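## Task

Make a pyramid from the three orange cups, each upside down: two resting on the table next to each other with rims almost in contact, and the third placed on them, sitting level across the middle of the pair. All other objects must stay upright and no more than about a thumb's width from where they began, and none may touch the pyramid, or the attempt fails. A pyramid that stands only because the robot is still holding it is not complete.

## Robot and tools

ROBOT. Two identical six-joint arms with parallel grippers, named left_arm and right_arm. The names are labels, not image sides. Bases in the scene frame: left_arm at (+0.045, +0.253, +0.230) m, quat_wxyz (+0.898, -0.119, +0.421, -0.057); right_arm at (+0.041, -0.342, +0.230) m, quat_wxyz (+0.898, +0.124, +0.419, +0.047). Base mounting plates and the metal frame behind the arms are fixed obstacles.

FRAME. One shared scene frame: origin on the tabletop between the arms, +z up, +x out over the table, left_arm on the +y side. The gripper's fingers point along its own +z and open along its y. end_effector_position is the point between the finger pads, roughly 1 cm short of the fingertips; printed positions can be somewhat off, more when the arm is stretched out. A wrist camera mount sits on each gripper and takes up space near it.

JOINT ORDER (used in every row and every per-joint list): elbow, waist, wrist roll, wrist pitch, wrist yaw, shoulder. Then the gripper opening. Stated ranges in rad: waist -2.618 to 3.054, shoulder 0.000 to 3.142, elbow 0.000 to 3.142, wrist pitch -1.571 to 1.571, wrist yaw -1.571 to 1.571, wrist roll -2.094 to 2.094. Real ends may differ by up to 0.036 rad.

ROW FORMAT. One flat list of 14 numbers covering both arms, each in [-1, 1]: left_arm's six joint values then its opening, then right_arm's six then its opening. Always send all 14 even when only one arm moves. Joint values are scaled offsets, not poses: 1.0 equals 1.202 rad for the waist, 1.258 shoulder, 1.238 elbow, 2.073 wrist pitch, 2.022 for wrist yaw and wrist roll; 0 means stay. The opening is absolute: +1 fully open (pads 0.094 m apart), -1 closed.

execute_actions(actions): a list of up to 15 actions; each action is a table of up to 15 rows, one row per 1/30 s control step; a short table repeats its last row for the remaining steps. Joint offsets in every row are measured from the angles the arm had when that action began (for the first action, the last reported angles), not from the previous row. Asking a joint to go more than 0.036 rad beyond its range refuses that action for both arms; a malformed action, or a bad first action, refuses the entire call. An empty list just returns state and images.

move(target, speed, blocking): target is one 14-number row; offsets are counted from the Joint positions in the latest result that showed them. All joints travel proportionally, so grippers follow curves; duration is clamped to 0.5 to 10 s. speed is the peak rad/s of the joint with the longest travel, 0.01 to 2, default 0.5. The move ignores obstacles and the other arm. blocking=false returns after 0.5 s while motion continues; then use wait(0) or stop before sending other motion. The result adds a move: line giving the ending (done, off_target, moving, held, fault), limits=held or limits=none, and each arm's joint farthest from target.

wait(seconds): 0 to 10; lets the scene run with last commands held. stop: brakes a running move (needs room; fingers keep moving). zoom_image(camera, region): camera is cam_head_left, cam_head_right, cam_high or cam_low (each 504x504); region [x0, y0, x1, y1] in pixels from top-left, at most 504 by 504. read_manual(section): licence texts only. finished_scene(scene): ends the current scene by its number, irreversibly, and reports success; the goal must hold after release.

RESULTS. The state line gives each gripper's position (m) and quat_wxyz. Joint positions and Joint velocities list each arm's joints in the order above (rad, rad/s) plus pad gap (m). Joint targets shows what joints are currently driven toward. grip_measured is the measured opening on the command scale (each gripper offset up to about 1 mm). "joint sent to its limit" means a joint was clipped at its end; its absence does not prove room remains. "joint command not followed" means a clearance check altered targets. Torques carry offsets and noise. MOTOR HOT warns from 75 °C; at 90 °C or 100 °C an OVER-TEMPERATURE FAULT stops the arm, and at 100 °C it drops what it holds.

MOTION LIMITS. Each step a joint's target stays within a lead of its measured angle (waist 0.202, shoulder 0.258, elbow 0.238, wrist pitch 0.573, wrist yaw and roll 0.522 rad), and targets are scaled back if they would shift the gripper over 70 mm. Large moves therefore span several actions; finish leftover motion with a new command. Friction may leave a joint up to about 0.031 rad short, and tiny commands may do nothing.

GRIPPING. To hold, command an opening about 0.03 below grip_measured; smaller margins grip gentler. Pads push about 50 to 62 N, briefly more on first contact.

AVOID. Arms colliding or pressing each other; fast impacts (harder the faster, and the further a target lies beyond contact); dropping or slipping cups; knocking anything over, off the table, or out of place; leaving other items touching the pyramid. Occasional tugs on held parts or pushes on loose items may occur.

Each tool is called after ">>>" as name(argument=value, ...) on one line, values as JSON.

## Session

>>> execute_actions(actions=[])

Scene clock: 0.00 s.
left_arm: end_effector_position=(+0.6604, +0.2234, +0.2709) grip_measured=+1.000 end_effector_quat_wxyz=(-0.016, +0.742, +0.612, +0.272) | right_arm: end_effector_position=(+0.6693, -0.2989, +0.1958) grip_measured=+1.000 end_effector_quat_wxyz=(+0.288, +0.196, +0.932, -0.097)
Joint names: [elbow, waist, wrist roll, wrist pitch, wrist yaw, shoulder]
Joint positions: left_arm=[ 2.085 -0.533  1.728 -0.923 -1.117  1.562  0.094] | right_arm=[ 1.667  0.42   0.206 -0.256  0.927  1.524  0.094]
Joint velocities: left_arm=[-0.002  0.002  0.022  0.037 -0.125  0.012  0.   ] | right_arm=[ 0.007  0.002  0.007  0.037  0.007 -0.007  0.   ]
Joint torques (N m, as the arm reports them, + toward a larger angle): no reading
Joint targets: left_arm=[2.085 -0.533 1.728 -0.923 -1.117 1.562] | right_arm=[1.667 0.420 0.206 -0.256 0.927 1.524]

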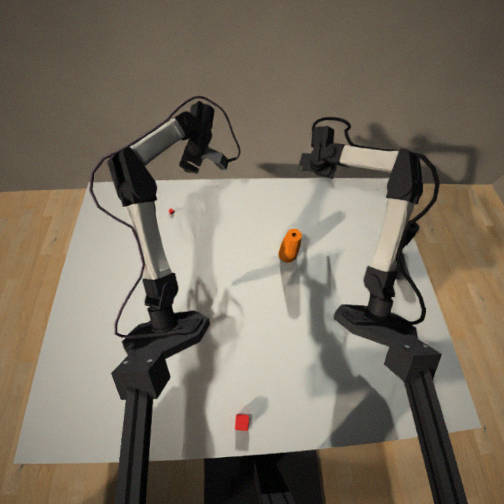

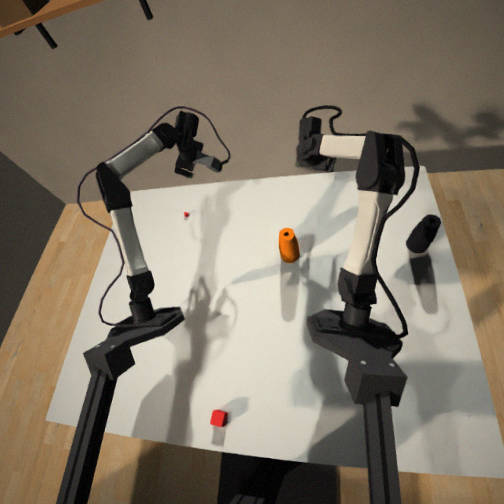

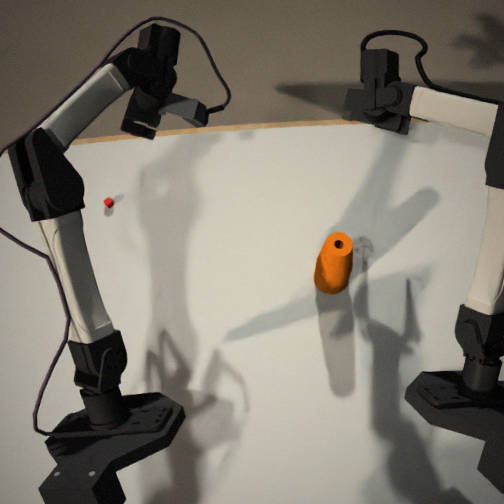

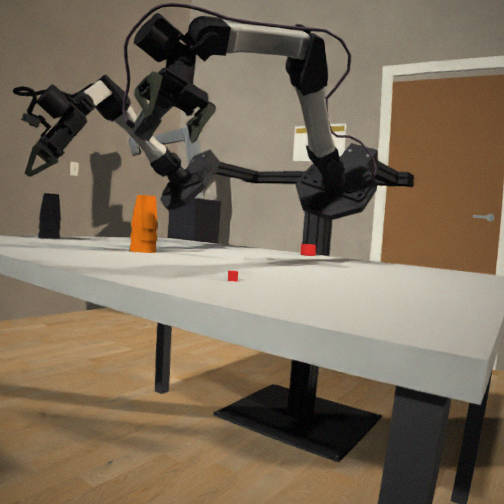

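>>> zoom_image(camera="cam_low", region=[20, 170, 200, 270])

>>> zoom_image(camera="cam_high", region=[280, 210, 400, 320])

>>> zoom_image(camera="cam_head_right", region=[240, 190, 480, 330])

Region (20, 170, 200, 270) of cam_low's 504x504 image, scaled by 2.800, with more detail than that image has.

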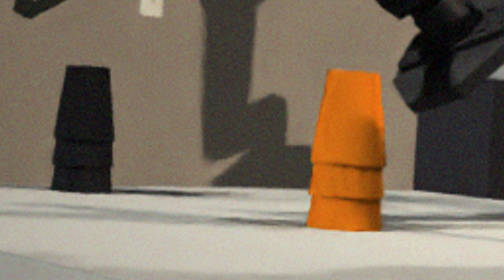

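Region (280, 210, 400, 320) of cam_high's 504x504 image, scaled by 4.200, with more detail than that image has; it fills the top 462 rows of this view, and the rest is white.

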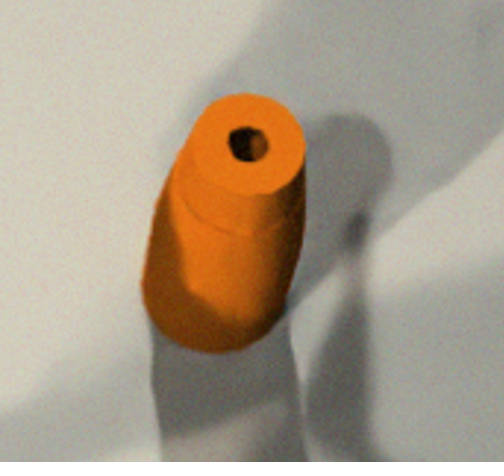

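Region (240, 190, 480, 330) of cam_head_right's 504x504 image, scaled by 2.100, with more detail than that image has; it fills the top 294 rows of this view, and the rest is white.

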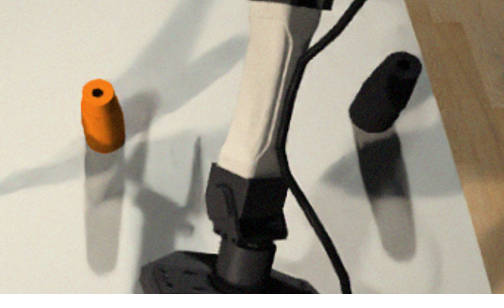

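>>> move(target=[0,0,0,0,0,0,1,-0.188,0.412,-0.590,-0.322,-0.240,-0.196,1], speed=1.0)

Scene clock: 122.13 s.
left_arm: end_effector_position=(+0.6604, +0.2234, +0.2709) grip_measured=+1.000 end_effector_quat_wxyz=(-0.016, +0.742, +0.612, +0.272) | right_arm: end_effector_position=(+0.4581, -0.1285, +0.2765) grip_measured=+1.000 end_effector_quat_wxyz=(-0.181, +0.676, -0.693, -0.174)
Joint names: [elbow, waist, wrist roll, wrist pitch, wrist yaw, shoulder]
Joint positions: left_arm=[ 2.085 -0.533  1.728 -0.923 -1.117  1.562  0.094] | right_arm=[ 1.454  0.905 -0.976 -0.915  0.457  1.296  0.094]
Joint velocities: left_arm=[-0.017 -0.007 -0.066 -0.037  0.007 -0.007  0.   ] | right_arm=[-0.017  0.007 -0.081  0.051  0.022  0.007  0.   ]
Joint torques (N m, as the arm reports them, + toward a larger angle): left_arm=[  5.95  -4.17  -0.03   0.99  -0.13 -12.93] | right_arm=[ 2.4   5.18 -0.08  0.72 -0.28 -6.02]
Joint targets: left_arm=[2.085 -0.533 1.728 -0.923 -1.117 1.562] | right_arm=[1.435 0.915 -0.987 -0.924 0.442 1.278]
move: done; limits=none; left_arm: farthest joint: the waist, 0.000 radians from its target (0.000 radians at the start); right_arm: farthest joint: the elbow, 0.019 radians from its target (0.233 radians at the start)

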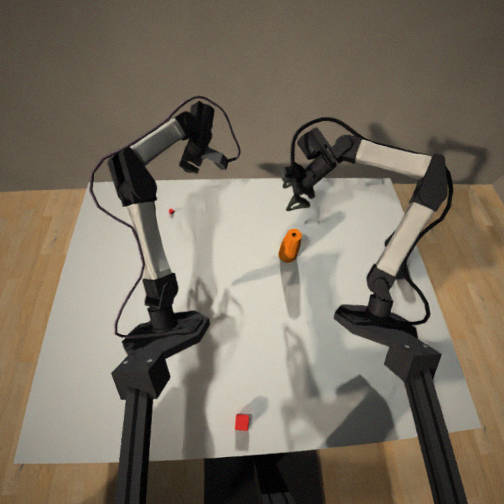

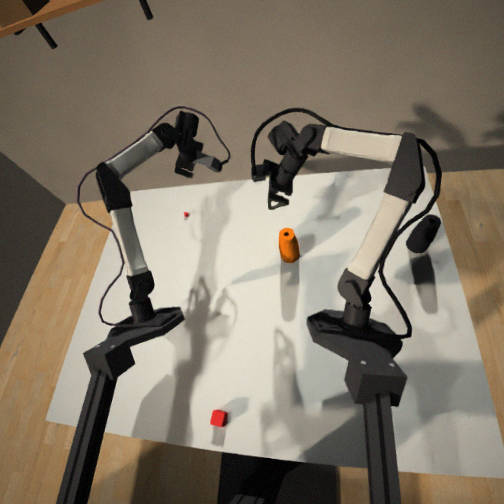

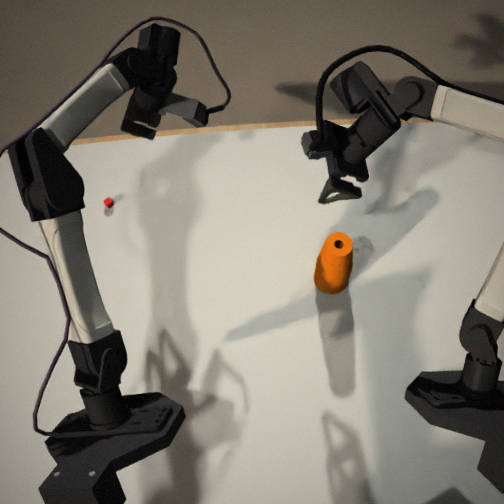

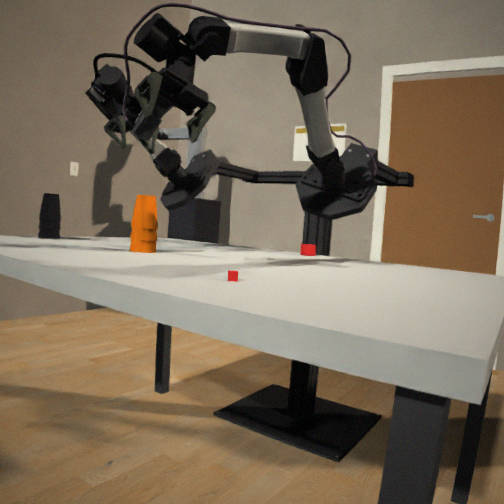

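>>> move(target=[0,0,0,0,0,0,1,-0.418,-0.011,-0.014,0.165,-0.016,-0.138,1], speed=1.0)

>>> zoom_image(camera="cam_low", region=[60, 90, 240, 270])

>>> zoom_image(camera="cam_high", region=[260, 150, 440, 330])

Scene clock: 167.53 s.
left_arm: end_effector_position=(+0.6604, +0.2234, +0.2709) grip_measured=+1.000 end_effector_quat_wxyz=(-0.016, +0.742, +0.612, +0.272) | right_arm: end_effector_position=(+0.3699, -0.1288, +0.2186) grip_measured=+1.000 end_effector_quat_wxyz=(-0.175, +0.685, -0.684, -0.180)
Joint names: [elbow, waist, wrist roll, wrist pitch, wrist yaw, shoulder]
Joint positions: left_arm=[ 2.085 -0.533  1.728 -0.923 -1.117  1.562  0.094] | right_arm=[ 0.952  0.898 -0.993 -0.589  0.439  1.14   0.094]
Joint velocities: left_arm=[ 0.002 -0.017  0.051 -0.168  0.007 -0.027  0.   ] | right_arm=[-0.002  0.007  0.022 -0.081 -0.007 -0.022  0.   ]
Joint torques (N m, as the arm reports them, + toward a larger angle): left_arm=[  5.97  -4.09   0.     0.99  -0.12 -12.89] | right_arm=[ 2.48  3.04 -0.08  1.01 -0.29 -5.  ]
Joint targets: left_arm=[2.085 -0.533 1.728 -0.923 -1.117 1.562] | right_arm=[0.936 0.892 -1.004 -0.573 0.424 1.122]
move: done; limits=none; left_arm: farthest joint: the waist, 0.000 radians from its target (0.000 radians at the start); right_arm: farthest joint: the shoulder, 0.017 radians from its target (0.173 radians at the start)

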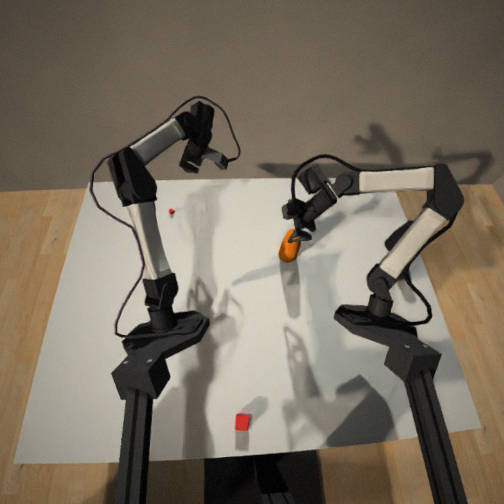

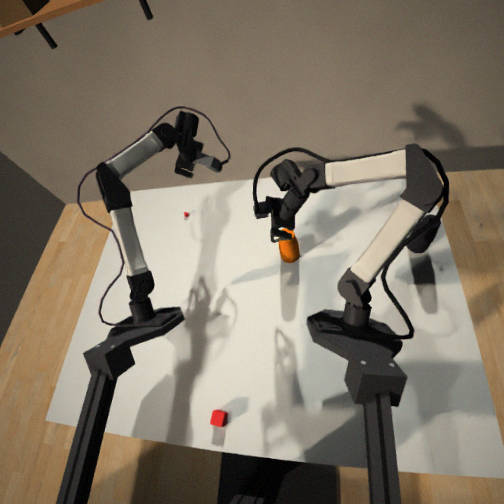

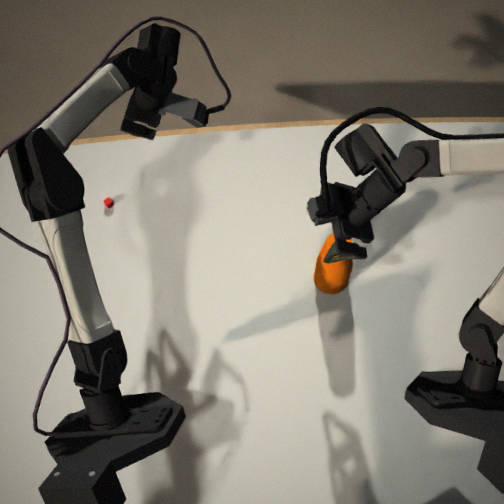

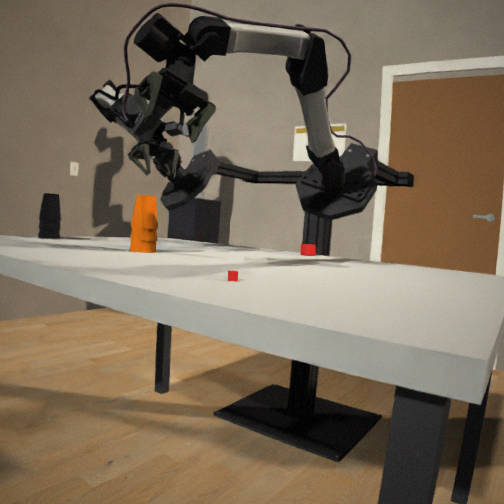

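Region (60, 90, 240, 270) of cam_low's 504x504 image, scaled by 2.800, with more detail than that image has.

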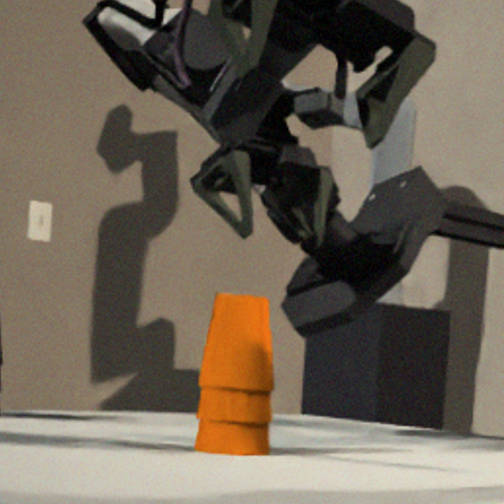

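Region (260, 150, 440, 330) of cam_high's 504x504 image, scaled by 2.800, with more detail than that image has.

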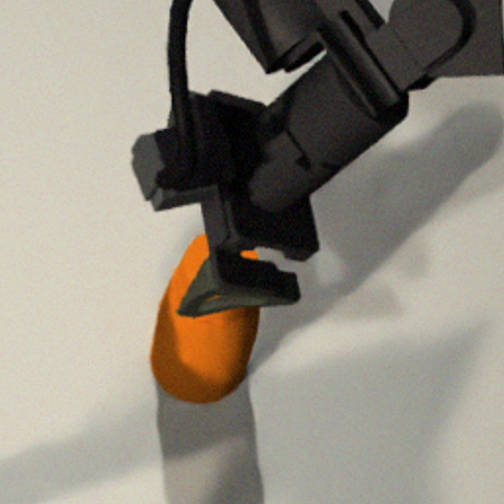

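>>> move(target=[0,0,0,0,0,0,1,0.003,-0.206,-0.090,0.033,-0.096,-0.002,1], speed=0.6)

>>> zoom_image(camera="cam_low", region=[60, 90, 240, 270])

>>> zoom_image(camera="cam_high", region=[260, 150, 440, 330])

Scene clock: 193.83 s.
left_arm: end_effector_position=(+0.6604, +0.2234, +0.2709) grip_measured=+1.000 end_effector_quat_wxyz=(-0.016, +0.742, +0.612, +0.272) | right_arm: end_effector_position=(+0.3951, -0.1567, +0.1823) grip_measured=+1.000 end_effector_quat_wxyz=(-0.171, +0.685, -0.684, -0.182)
Joint names: [elbow, waist, wrist roll, wrist pitch, wrist yaw, shoulder]
Joint positions: left_arm=[ 2.085 -0.533  1.728 -0.923 -1.117  1.562  0.094] | right_arm=[ 0.952  0.655 -1.164 -0.536  0.26   1.14   0.094]
Joint velocities: left_arm=[-0.012  0.002  0.007 -0.081 -0.037 -0.007  0.   ] | right_arm=[-0.012 -0.017 -0.11  -0.007 -0.007 -0.022  0.   ]
Joint torques (N m, as the arm reports them, + toward a larger angle): left_arm=[  5.98  -4.12  -0.01   1.    -0.11 -12.9 ] | right_arm=[ 3.86  2.91 -0.09  0.83 -0.32 -5.09]
Joint targets: left_arm=[2.085 -0.533 1.728 -0.923 -1.117 1.562] | right_arm=[0.955 0.651 -1.175 -0.521 0.245 1.137]
move: done; limits=none; left_arm: farthest joint: the waist, 0.000 radians from its target (0.000 radians at the start); right_arm: farthest joint: the wrist pitch, 0.015 radians from its target (0.068 radians at the start)

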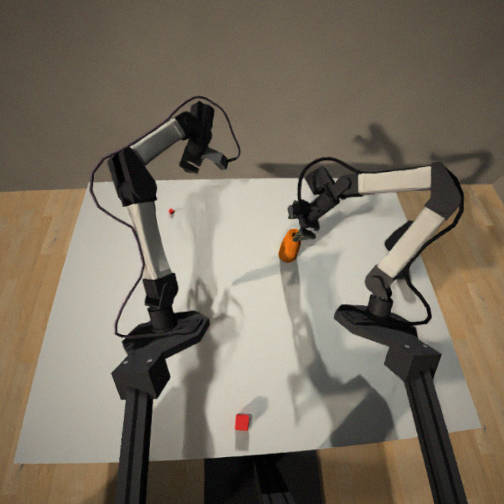

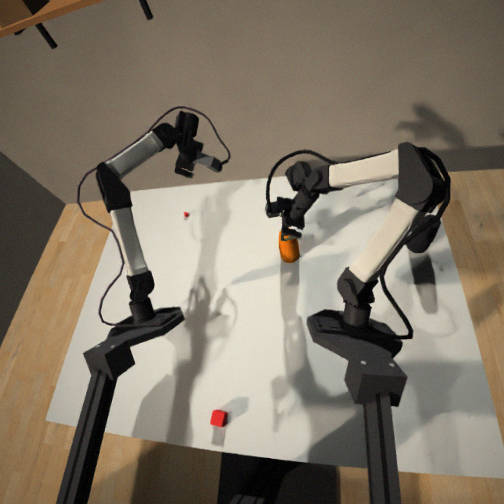

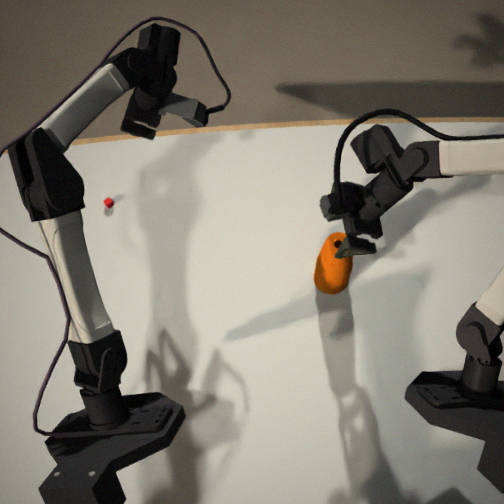

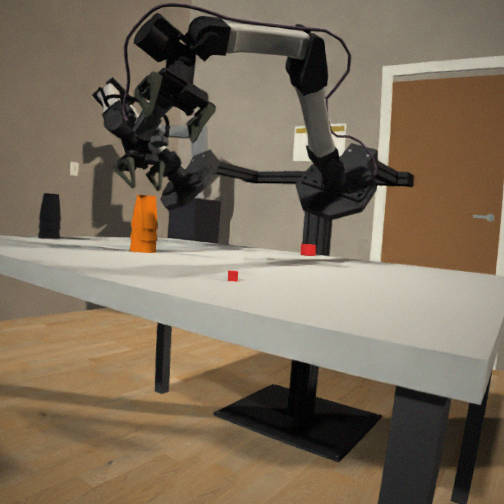

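Region (60, 90, 240, 270) of cam_low's 504x504 image, scaled by 2.800, with more detail than that image has.

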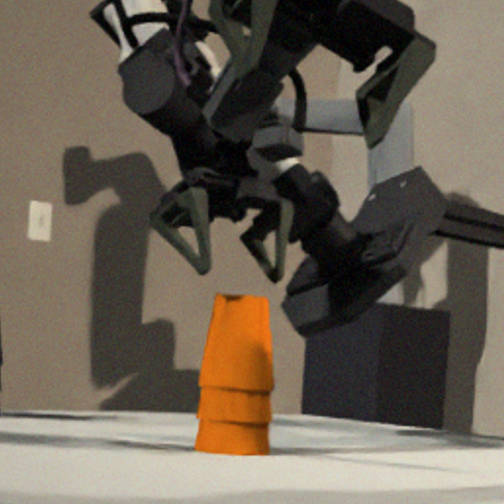

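Region (260, 150, 440, 330) of cam_high's 504x504 image, scaled by 2.800, with more detail than that image has.

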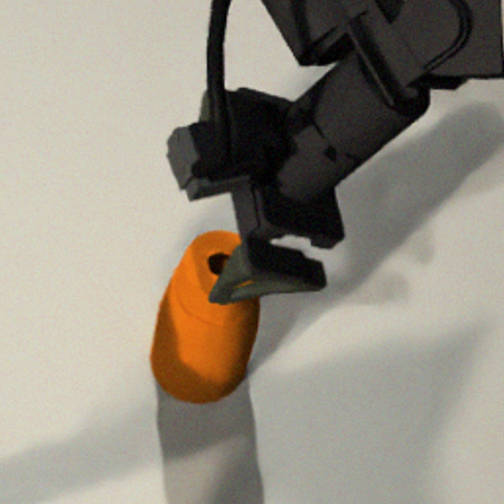

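>>> move(target=[0,0,0,0,0,0,1,-0.090,-0.120,-0.050,0.108,-0.060,0.058,1], speed=0.3)

>>> zoom_image(camera="cam_low", region=[60, 90, 240, 270])

>>> zoom_image(camera="cam_high", region=[260, 150, 440, 330])

Scene clock: 214.37 s.
left_arm: end_effector_position=(+0.6604, +0.2234, +0.2709) grip_measured=+1.000 end_effector_quat_wxyz=(-0.016, +0.742, +0.612, +0.272) | right_arm: end_effector_position=(+0.3970, -0.1598, +0.1370) grip_measured=+1.000 end_effector_quat_wxyz=(-0.184, +0.679, -0.689, -0.176)
Joint names: [elbow, waist, wrist roll, wrist pitch, wrist yaw, shoulder]
Joint positions: left_arm=[ 2.085 -0.533  1.728 -0.923 -1.117  1.562  0.094] | right_arm=[ 0.858  0.516 -1.254 -0.328  0.154  1.204  0.094]
Joint velocities: left_arm=[-0.007 -0.002  0.051  0.051  0.007 -0.002  0.   ] | right_arm=[-0.002 -0.012  0.007 -0.007 -0.037  0.012  0.   ]
Joint torques (N m, as the arm reports them, + toward a larger angle): left_arm=[  5.94  -4.13  -0.01   1.    -0.14 -12.93] | right_arm=[ 1.86  2.9  -0.07  0.79 -0.31 -4.86]
Joint targets: left_arm=[2.085 -0.533 1.728 -0.923 -1.117 1.562] | right_arm=[0.840 0.511 -1.265 -0.312 0.139 1.213]
move: done; limits=none; left_arm: farthest joint: the waist, 0.000 radians from its target (0.000 radians at the start); right_arm: farthest joint: the elbow, 0.018 radians from its target (0.111 radians at the start)

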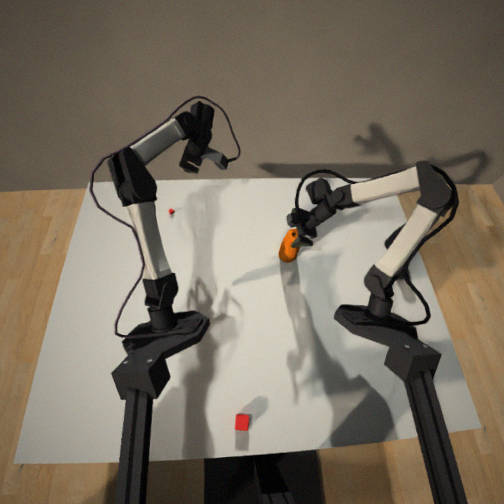

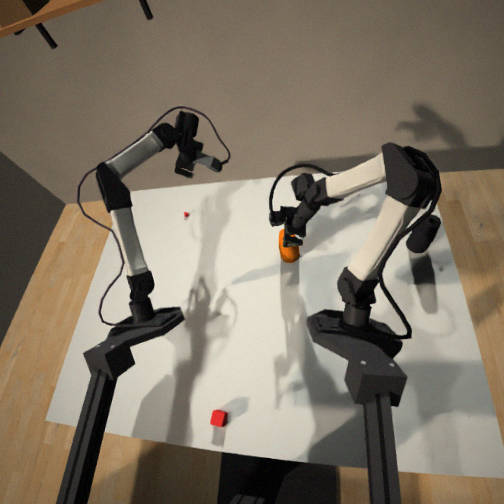

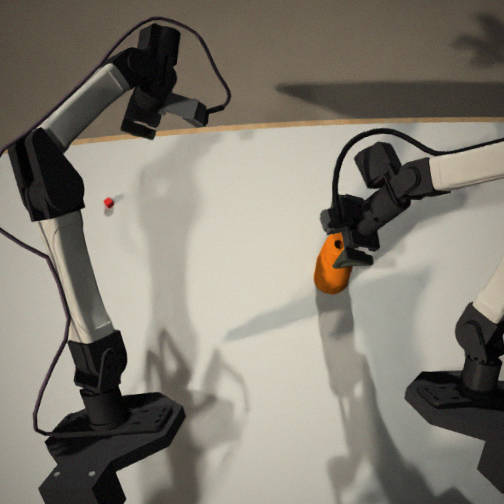

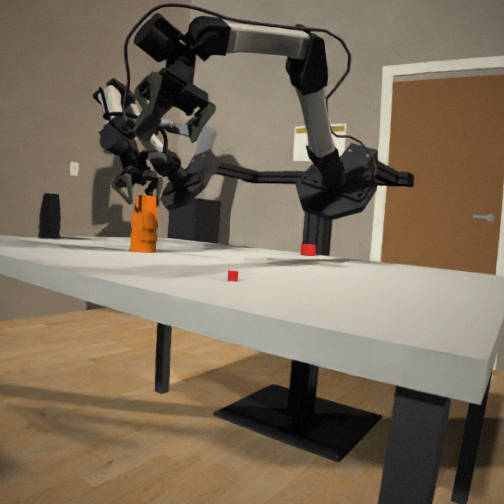

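Region (60, 90, 240, 270) of cam_low's 504x504 image, scaled by 2.800, with more detail than that image has.

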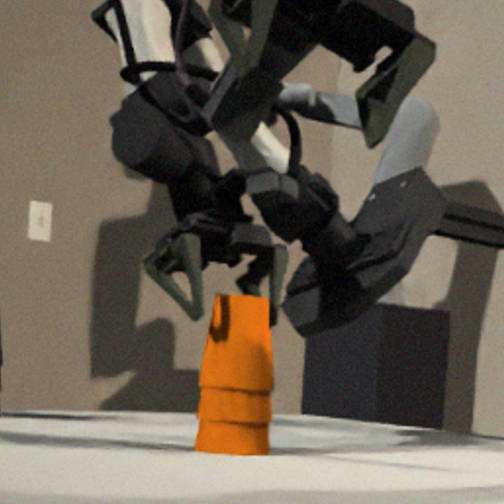

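Region (260, 150, 440, 330) of cam_high's 504x504 image, scaled by 2.800, with more detail than that image has.

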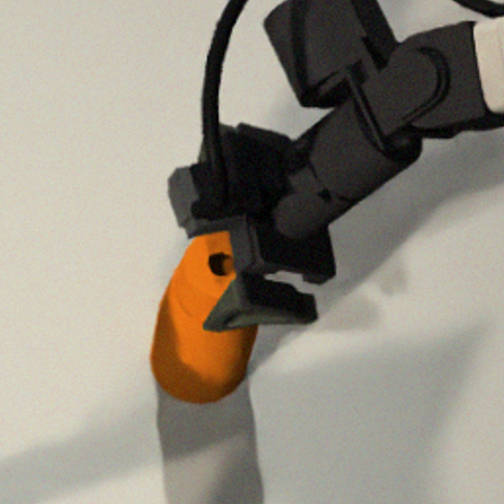

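>>> move(target=[0,0,0,0,0,0,1,-0.047,-0.028,-0.019,0.034,-0.025,0.025,1], speed=0.15)

>>> zoom_image(camera="cam_low", region=[60, 90, 240, 270])

>>> zoom_image(camera="cam_high", region=[260, 150, 440, 330])

Scene clock: 239.23 s.
left_arm: end_effector_position=(+0.6604, +0.2234, +0.2709) grip_measured=+1.000 end_effector_quat_wxyz=(-0.016, +0.742, +0.612, +0.272) | right_arm: end_effector_position=(+0.3873, -0.1588, +0.1235) grip_measured=+1.000 end_effector_quat_wxyz=(-0.184, +0.683, -0.682, -0.183)
Joint names: [elbow, waist, wrist roll, wrist pitch, wrist yaw, shoulder]
Joint positions: left_arm=[ 2.085 -0.533  1.728 -0.923 -1.117  1.562  0.094] | right_arm=[ 0.817  0.488 -1.282 -0.272  0.119  1.226  0.094]
Joint velocities: left_arm=[-0.007  0.007 -0.066 -0.022 -0.037 -0.012  0.   ] | right_arm=[ 0.002 -0.017  0.022 -0.022  0.066  0.002  0.   ]
Joint torques (N m, as the arm reports them, + toward a larger angle): left_arm=[  5.96  -4.1   -0.02   0.99  -0.11 -12.87] | right_arm=[ 1.68  2.86 -0.08  0.77 -0.32 -4.98]
Joint targets: left_arm=[2.085 -0.533 1.728 -0.923 -1.117 1.562] | right_arm=[0.800 0.482 -1.293 -0.257 0.104 1.235]
move: done; limits=none; left_arm: farthest joint: the waist, 0.000 radians from its target (0.000 radians at the start); right_arm: farthest joint: the elbow, 0.018 radians from its target (0.058 radians at the start)

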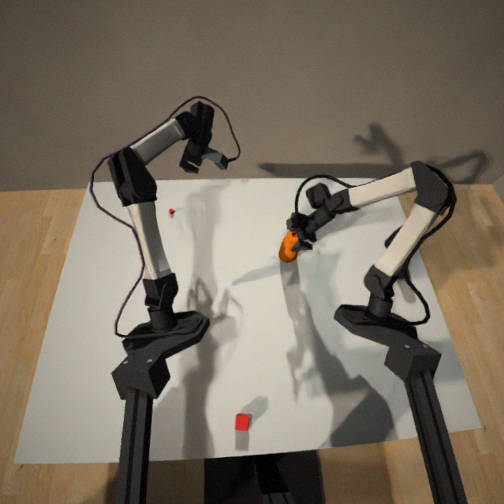

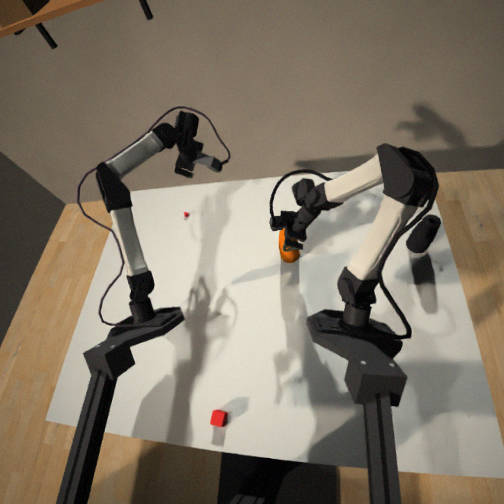

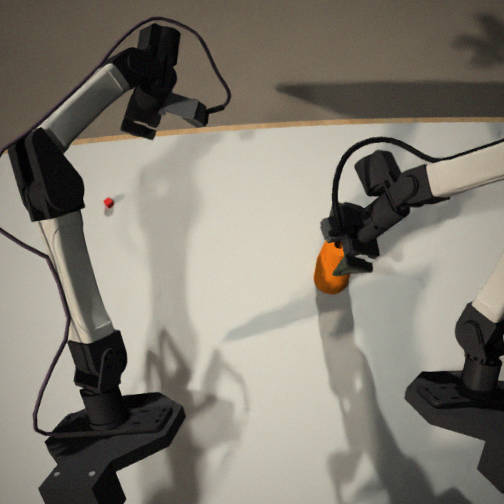

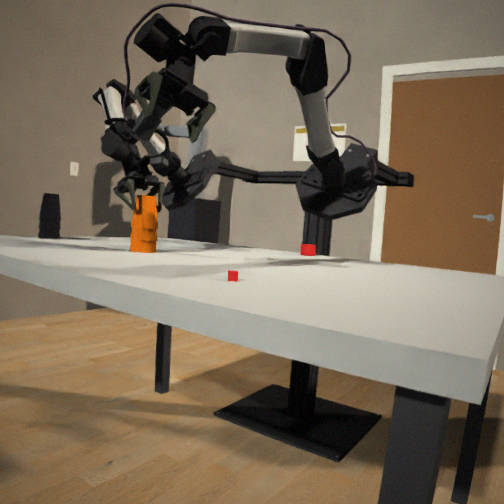

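Region (60, 90, 240, 270) of cam_low's 504x504 image, scaled by 2.800, with more detail than that image has.

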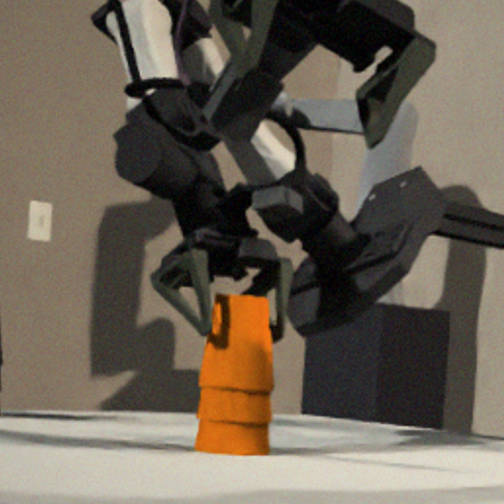

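Region (260, 150, 440, 330) of cam_high's 504x504 image, scaled by 2.800, with more detail than that image has.

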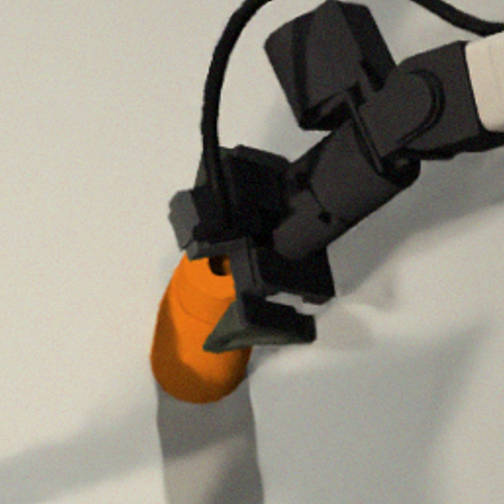

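>>> execute_actions(actions=[[[0,0,0,0,0,0,1,0,0,0,0,0,0,0.6],[0,0,0,0,0,0,1,0,0,0,0,0,0,0.6],[0,0,0,0,0,0,1,0,0,0,0,0,0,0.6],[0,0,0,0,0,0,1,0,0,0,0,0,0,0.6],[0,0,0,0,0,0,1,0,0,0,0,0,0,0.6],[0,0,0,0,0,0,1,0,0,0,0,0,0,0.3]],[[0,0,0,0,0,0,1,0,0,0,0,0,0,0.3],[0,0,0,0,0,0,1,0,0,0,0,0,0,0.3],[0,0,0,0,0,0,1,0,0,0,0,0,0,0.3],[0,0,0,0,0,0,1,0,0,0,0,0,0,0.12]]])

>>> zoom_image(camera="cam_low", region=[60, 90, 240, 270])

Scene clock: 246.40 s.
left_arm: end_effector_position=(+0.6604, +0.2234, +0.2709) grip_measured=+1.000 end_effector_quat_wxyz=(-0.016, +0.742, +0.612, +0.272) | right_arm: end_effector_position=(+0.3874, -0.1587, +0.1236) grip_measured=+0.298 end_effector_quat_wxyz=(-0.184, +0.683, -0.682, -0.183)
Joint names: [elbow, waist, wrist roll, wrist pitch, wrist yaw, shoulder]
Joint positions: left_arm=[ 2.085 -0.533  1.728 -0.923 -1.117  1.562  0.094] | right_arm=[ 0.817  0.488 -1.282 -0.272  0.119  1.226  0.061]
Joint velocities: left_arm=[-0.012  0.007 -0.051  0.051 -0.007 -0.027  0.   ] | right_arm=[-0.012 -0.012 -0.007  0.022  0.022  0.002  0.   ]
Joint torques (N m, as the arm reports them, + toward a larger angle): left_arm=[  5.98  -4.1   -0.02   0.99  -0.14 -12.91] | right_arm=[ 2.95  3.43  0.03  0.58 -0.19 -5.63]
Joint targets: left_arm=[2.085 -0.533 1.728 -0.923 -1.117 1.562] | right_arm=[0.817 0.488 -1.282 -0.272 0.119 1.226]

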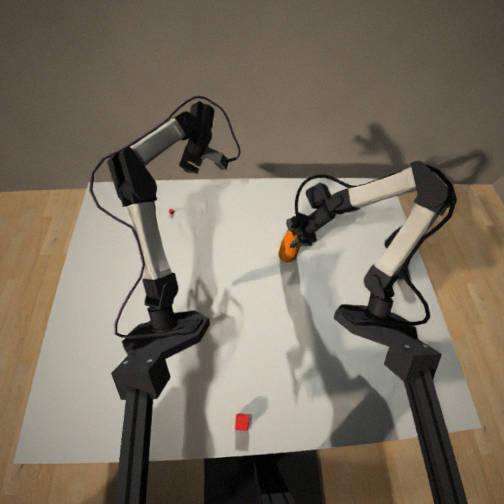

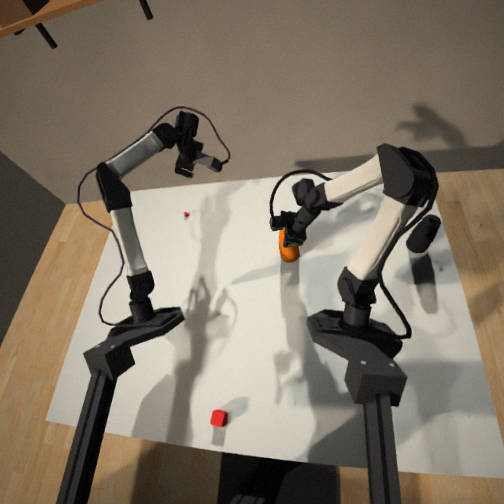

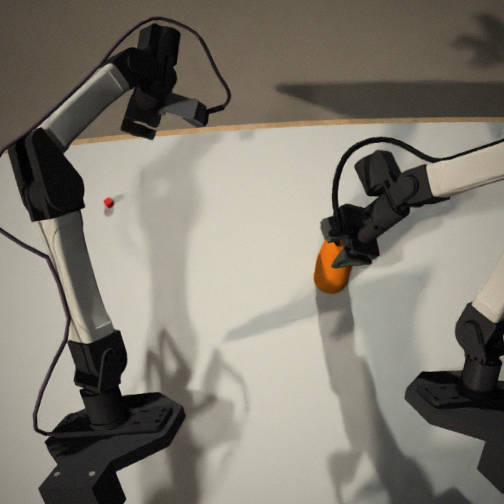

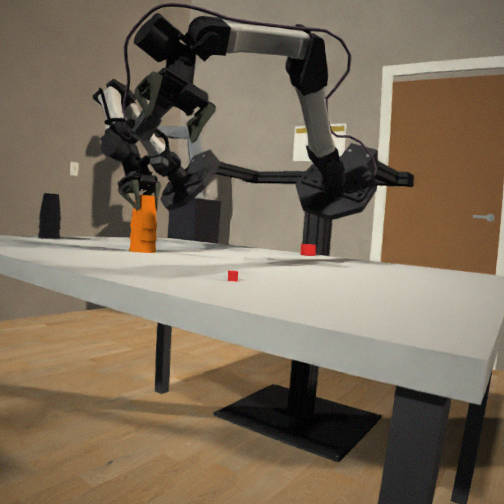

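Region (60, 90, 240, 270) of cam_low's 504x504 image, scaled by 2.800, with more detail than that image has.

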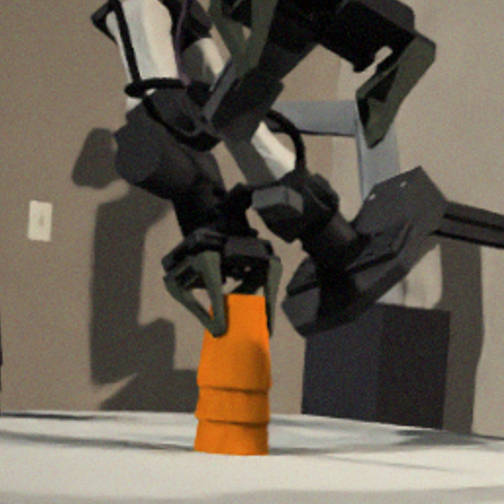

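>>> move(target=[0,0,0,0,0,0,1,0.058,0.109,0.046,-0.092,0.056,-0.091,0.24], speed=0.2)

>>> zoom_image(camera="cam_low", region=[60, 90, 240, 270])

Scene clock: 273.37 s.
left_arm: end_effector_position=(+0.6604, +0.2234, +0.2709) grip_measured=+1.000 end_effector_quat_wxyz=(-0.016, +0.742, +0.612, +0.272) | right_arm: end_effector_position=(+0.3822, -0.1609, +0.1644) grip_measured=+0.298 end_effector_quat_wxyz=(-0.172, +0.687, -0.682, -0.182)
Joint names: [elbow, waist, wrist roll, wrist pitch, wrist yaw, shoulder]
Joint positions: left_arm=[ 2.085 -0.533  1.728 -0.923 -1.117  1.562  0.094] | right_arm=[ 0.865  0.609 -1.2   -0.453  0.224  1.13   0.061]
Joint velocities: left_arm=[-0.017 -0.002  0.066 -0.022 -0.022 -0.007  0.   ] | right_arm=[-0.007 -0.012  0.051  0.066  0.022 -0.027 -0.   ]
Joint torques (N m, as the arm reports them, + toward a larger angle): left_arm=[  5.97  -4.11  -0.01   0.99  -0.12 -12.84] | right_arm=[ 5.18  4.15  0.14  0.5  -0.11 -6.24]
Joint targets: left_arm=[2.085 -0.533 1.728 -0.923 -1.117 1.562] | right_arm=[0.889 0.619 -1.189 -0.463 0.232 1.112]
move: off_target (right_arm); limits=none; left_arm: farthest joint: the waist, 0.000 radians from its target (0.000 radians at the start); right_arm: farthest joint: the elbow, 0.024 radians from its target (0.071 radians at the start)

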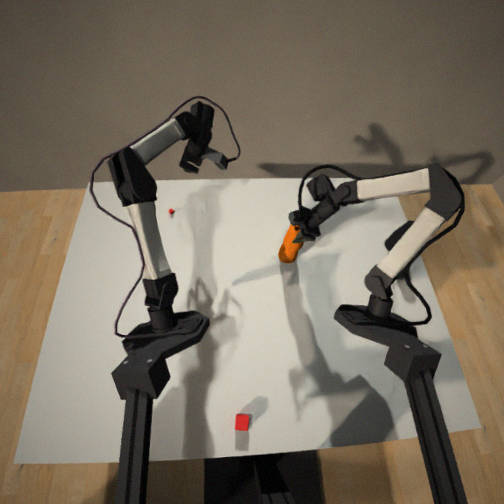

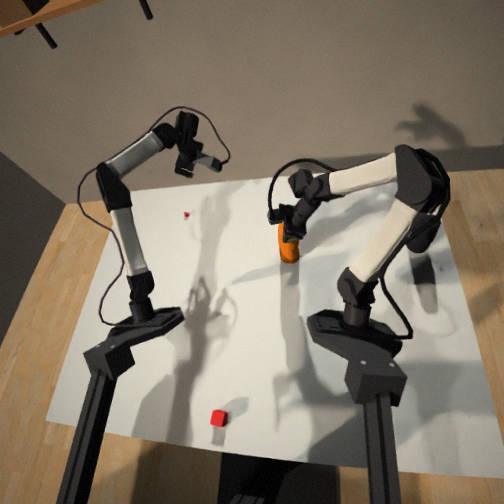

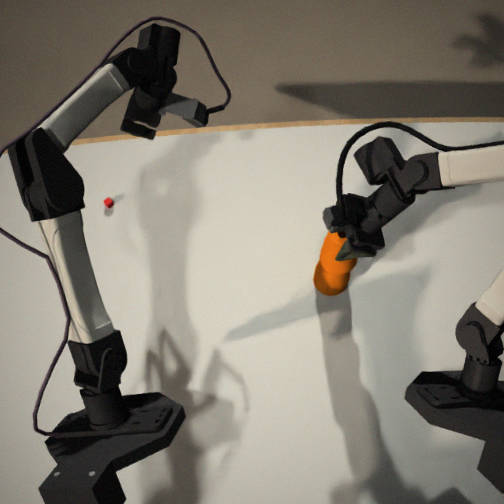

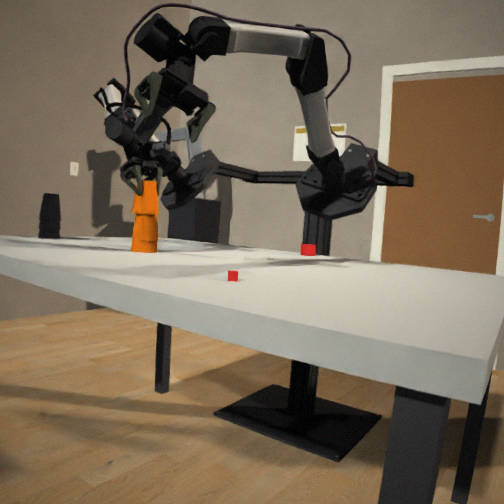

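Region (60, 90, 240, 270) of cam_low's 504x504 image, scaled by 2.800, with more detail than that image has.

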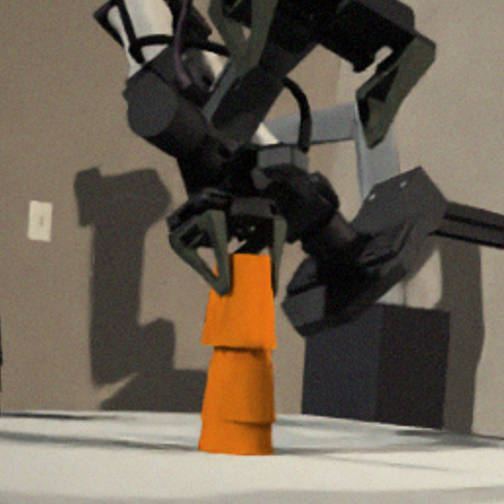

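>>> move(target=[0,0,0,0,0,0,1,0.097,0.135,0.056,-0.087,0.057,-0.070,0.24], speed=0.3)

>>> zoom_image(camera="cam_low", region=[60, 90, 240, 270])

>>> zoom_image(camera="cam_high", region=[260, 150, 440, 330])

Scene clock: 309.40 s.
left_arm: end_effector_position=(+0.6604, +0.2234, +0.2709) grip_measured=+1.000 end_effector_quat_wxyz=(-0.016, +0.742, +0.612, +0.272) | right_arm: end_effector_position=(+0.3892, -0.1598, +0.2156) grip_measured=+0.298 end_effector_quat_wxyz=(-0.184, +0.682, -0.684, -0.182)
Joint names: [elbow, waist, wrist roll, wrist pitch, wrist yaw, shoulder]
Joint positions: left_arm=[ 2.085 -0.533  1.728 -0.923 -1.117  1.562  0.094] | right_arm=[ 0.962  0.76  -1.098 -0.625  0.33   1.057  0.061]
Joint velocities: left_arm=[-0.007 -0.002 -0.081 -0.037  0.007  0.007  0.   ] | right_arm=[ 0.002 -0.002  0.007  0.007  0.081 -0.002 -0.001]
Joint torques (N m, as the arm reports them, + toward a larger angle): left_arm=[  6.    -4.12   0.     0.98  -0.12 -12.91] | right_arm=[ 5.42  3.91  0.15  0.67 -0.1  -5.2 ]
Joint targets: left_arm=[2.085 -0.533 1.728 -0.923 -1.117 1.562] | right_arm=[0.985 0.771 -1.087 -0.634 0.339 1.042]
move: off_target (right_arm); limits=none; left_arm: farthest joint: the waist, 0.000 radians from its target (0.000 radians at the start); right_arm: farthest joint: the elbow, 0.023 radians from its target (0.120 radians at the start)

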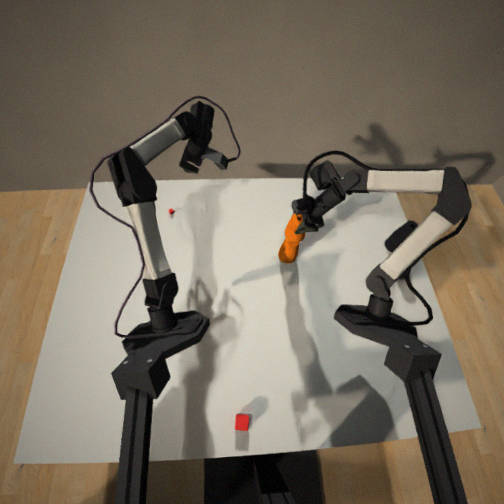

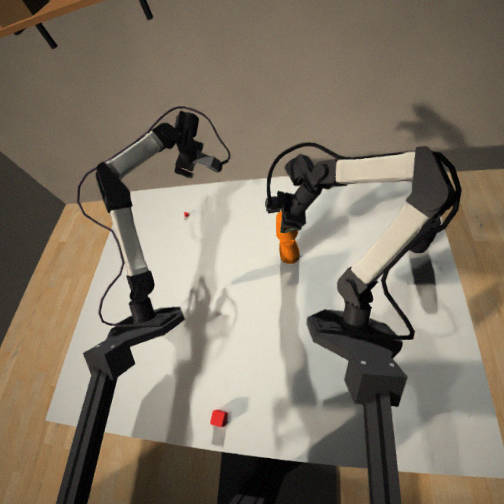

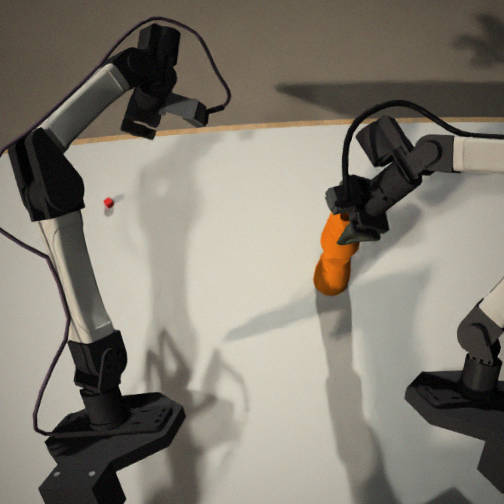

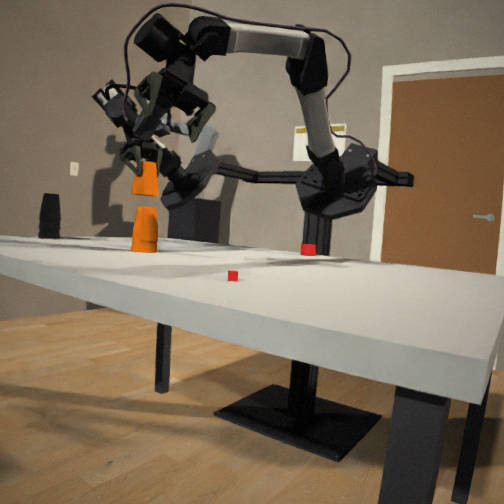

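Region (60, 90, 240, 270) of cam_low's 504x504 image, scaled by 2.800, with more detail than that image has.

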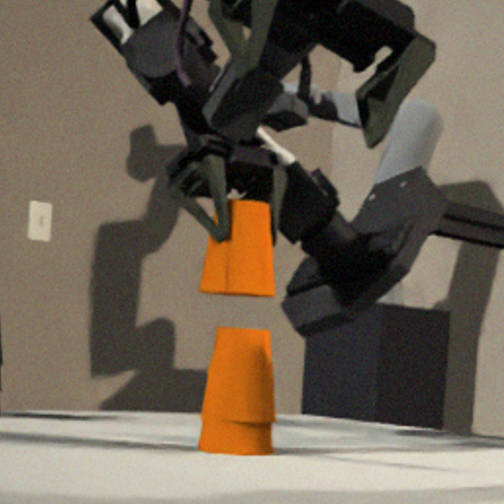

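Region (260, 150, 440, 330) of cam_high's 504x504 image, scaled by 2.800, with more detail than that image has.

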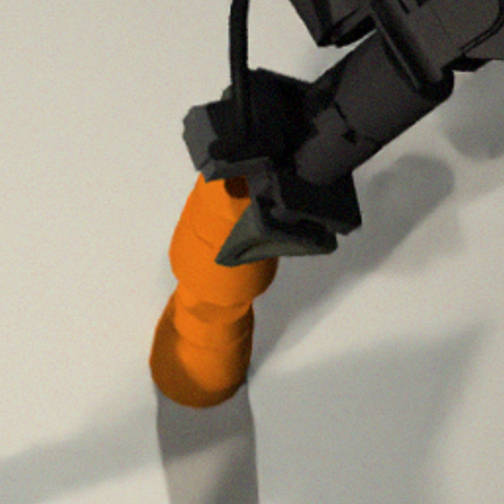

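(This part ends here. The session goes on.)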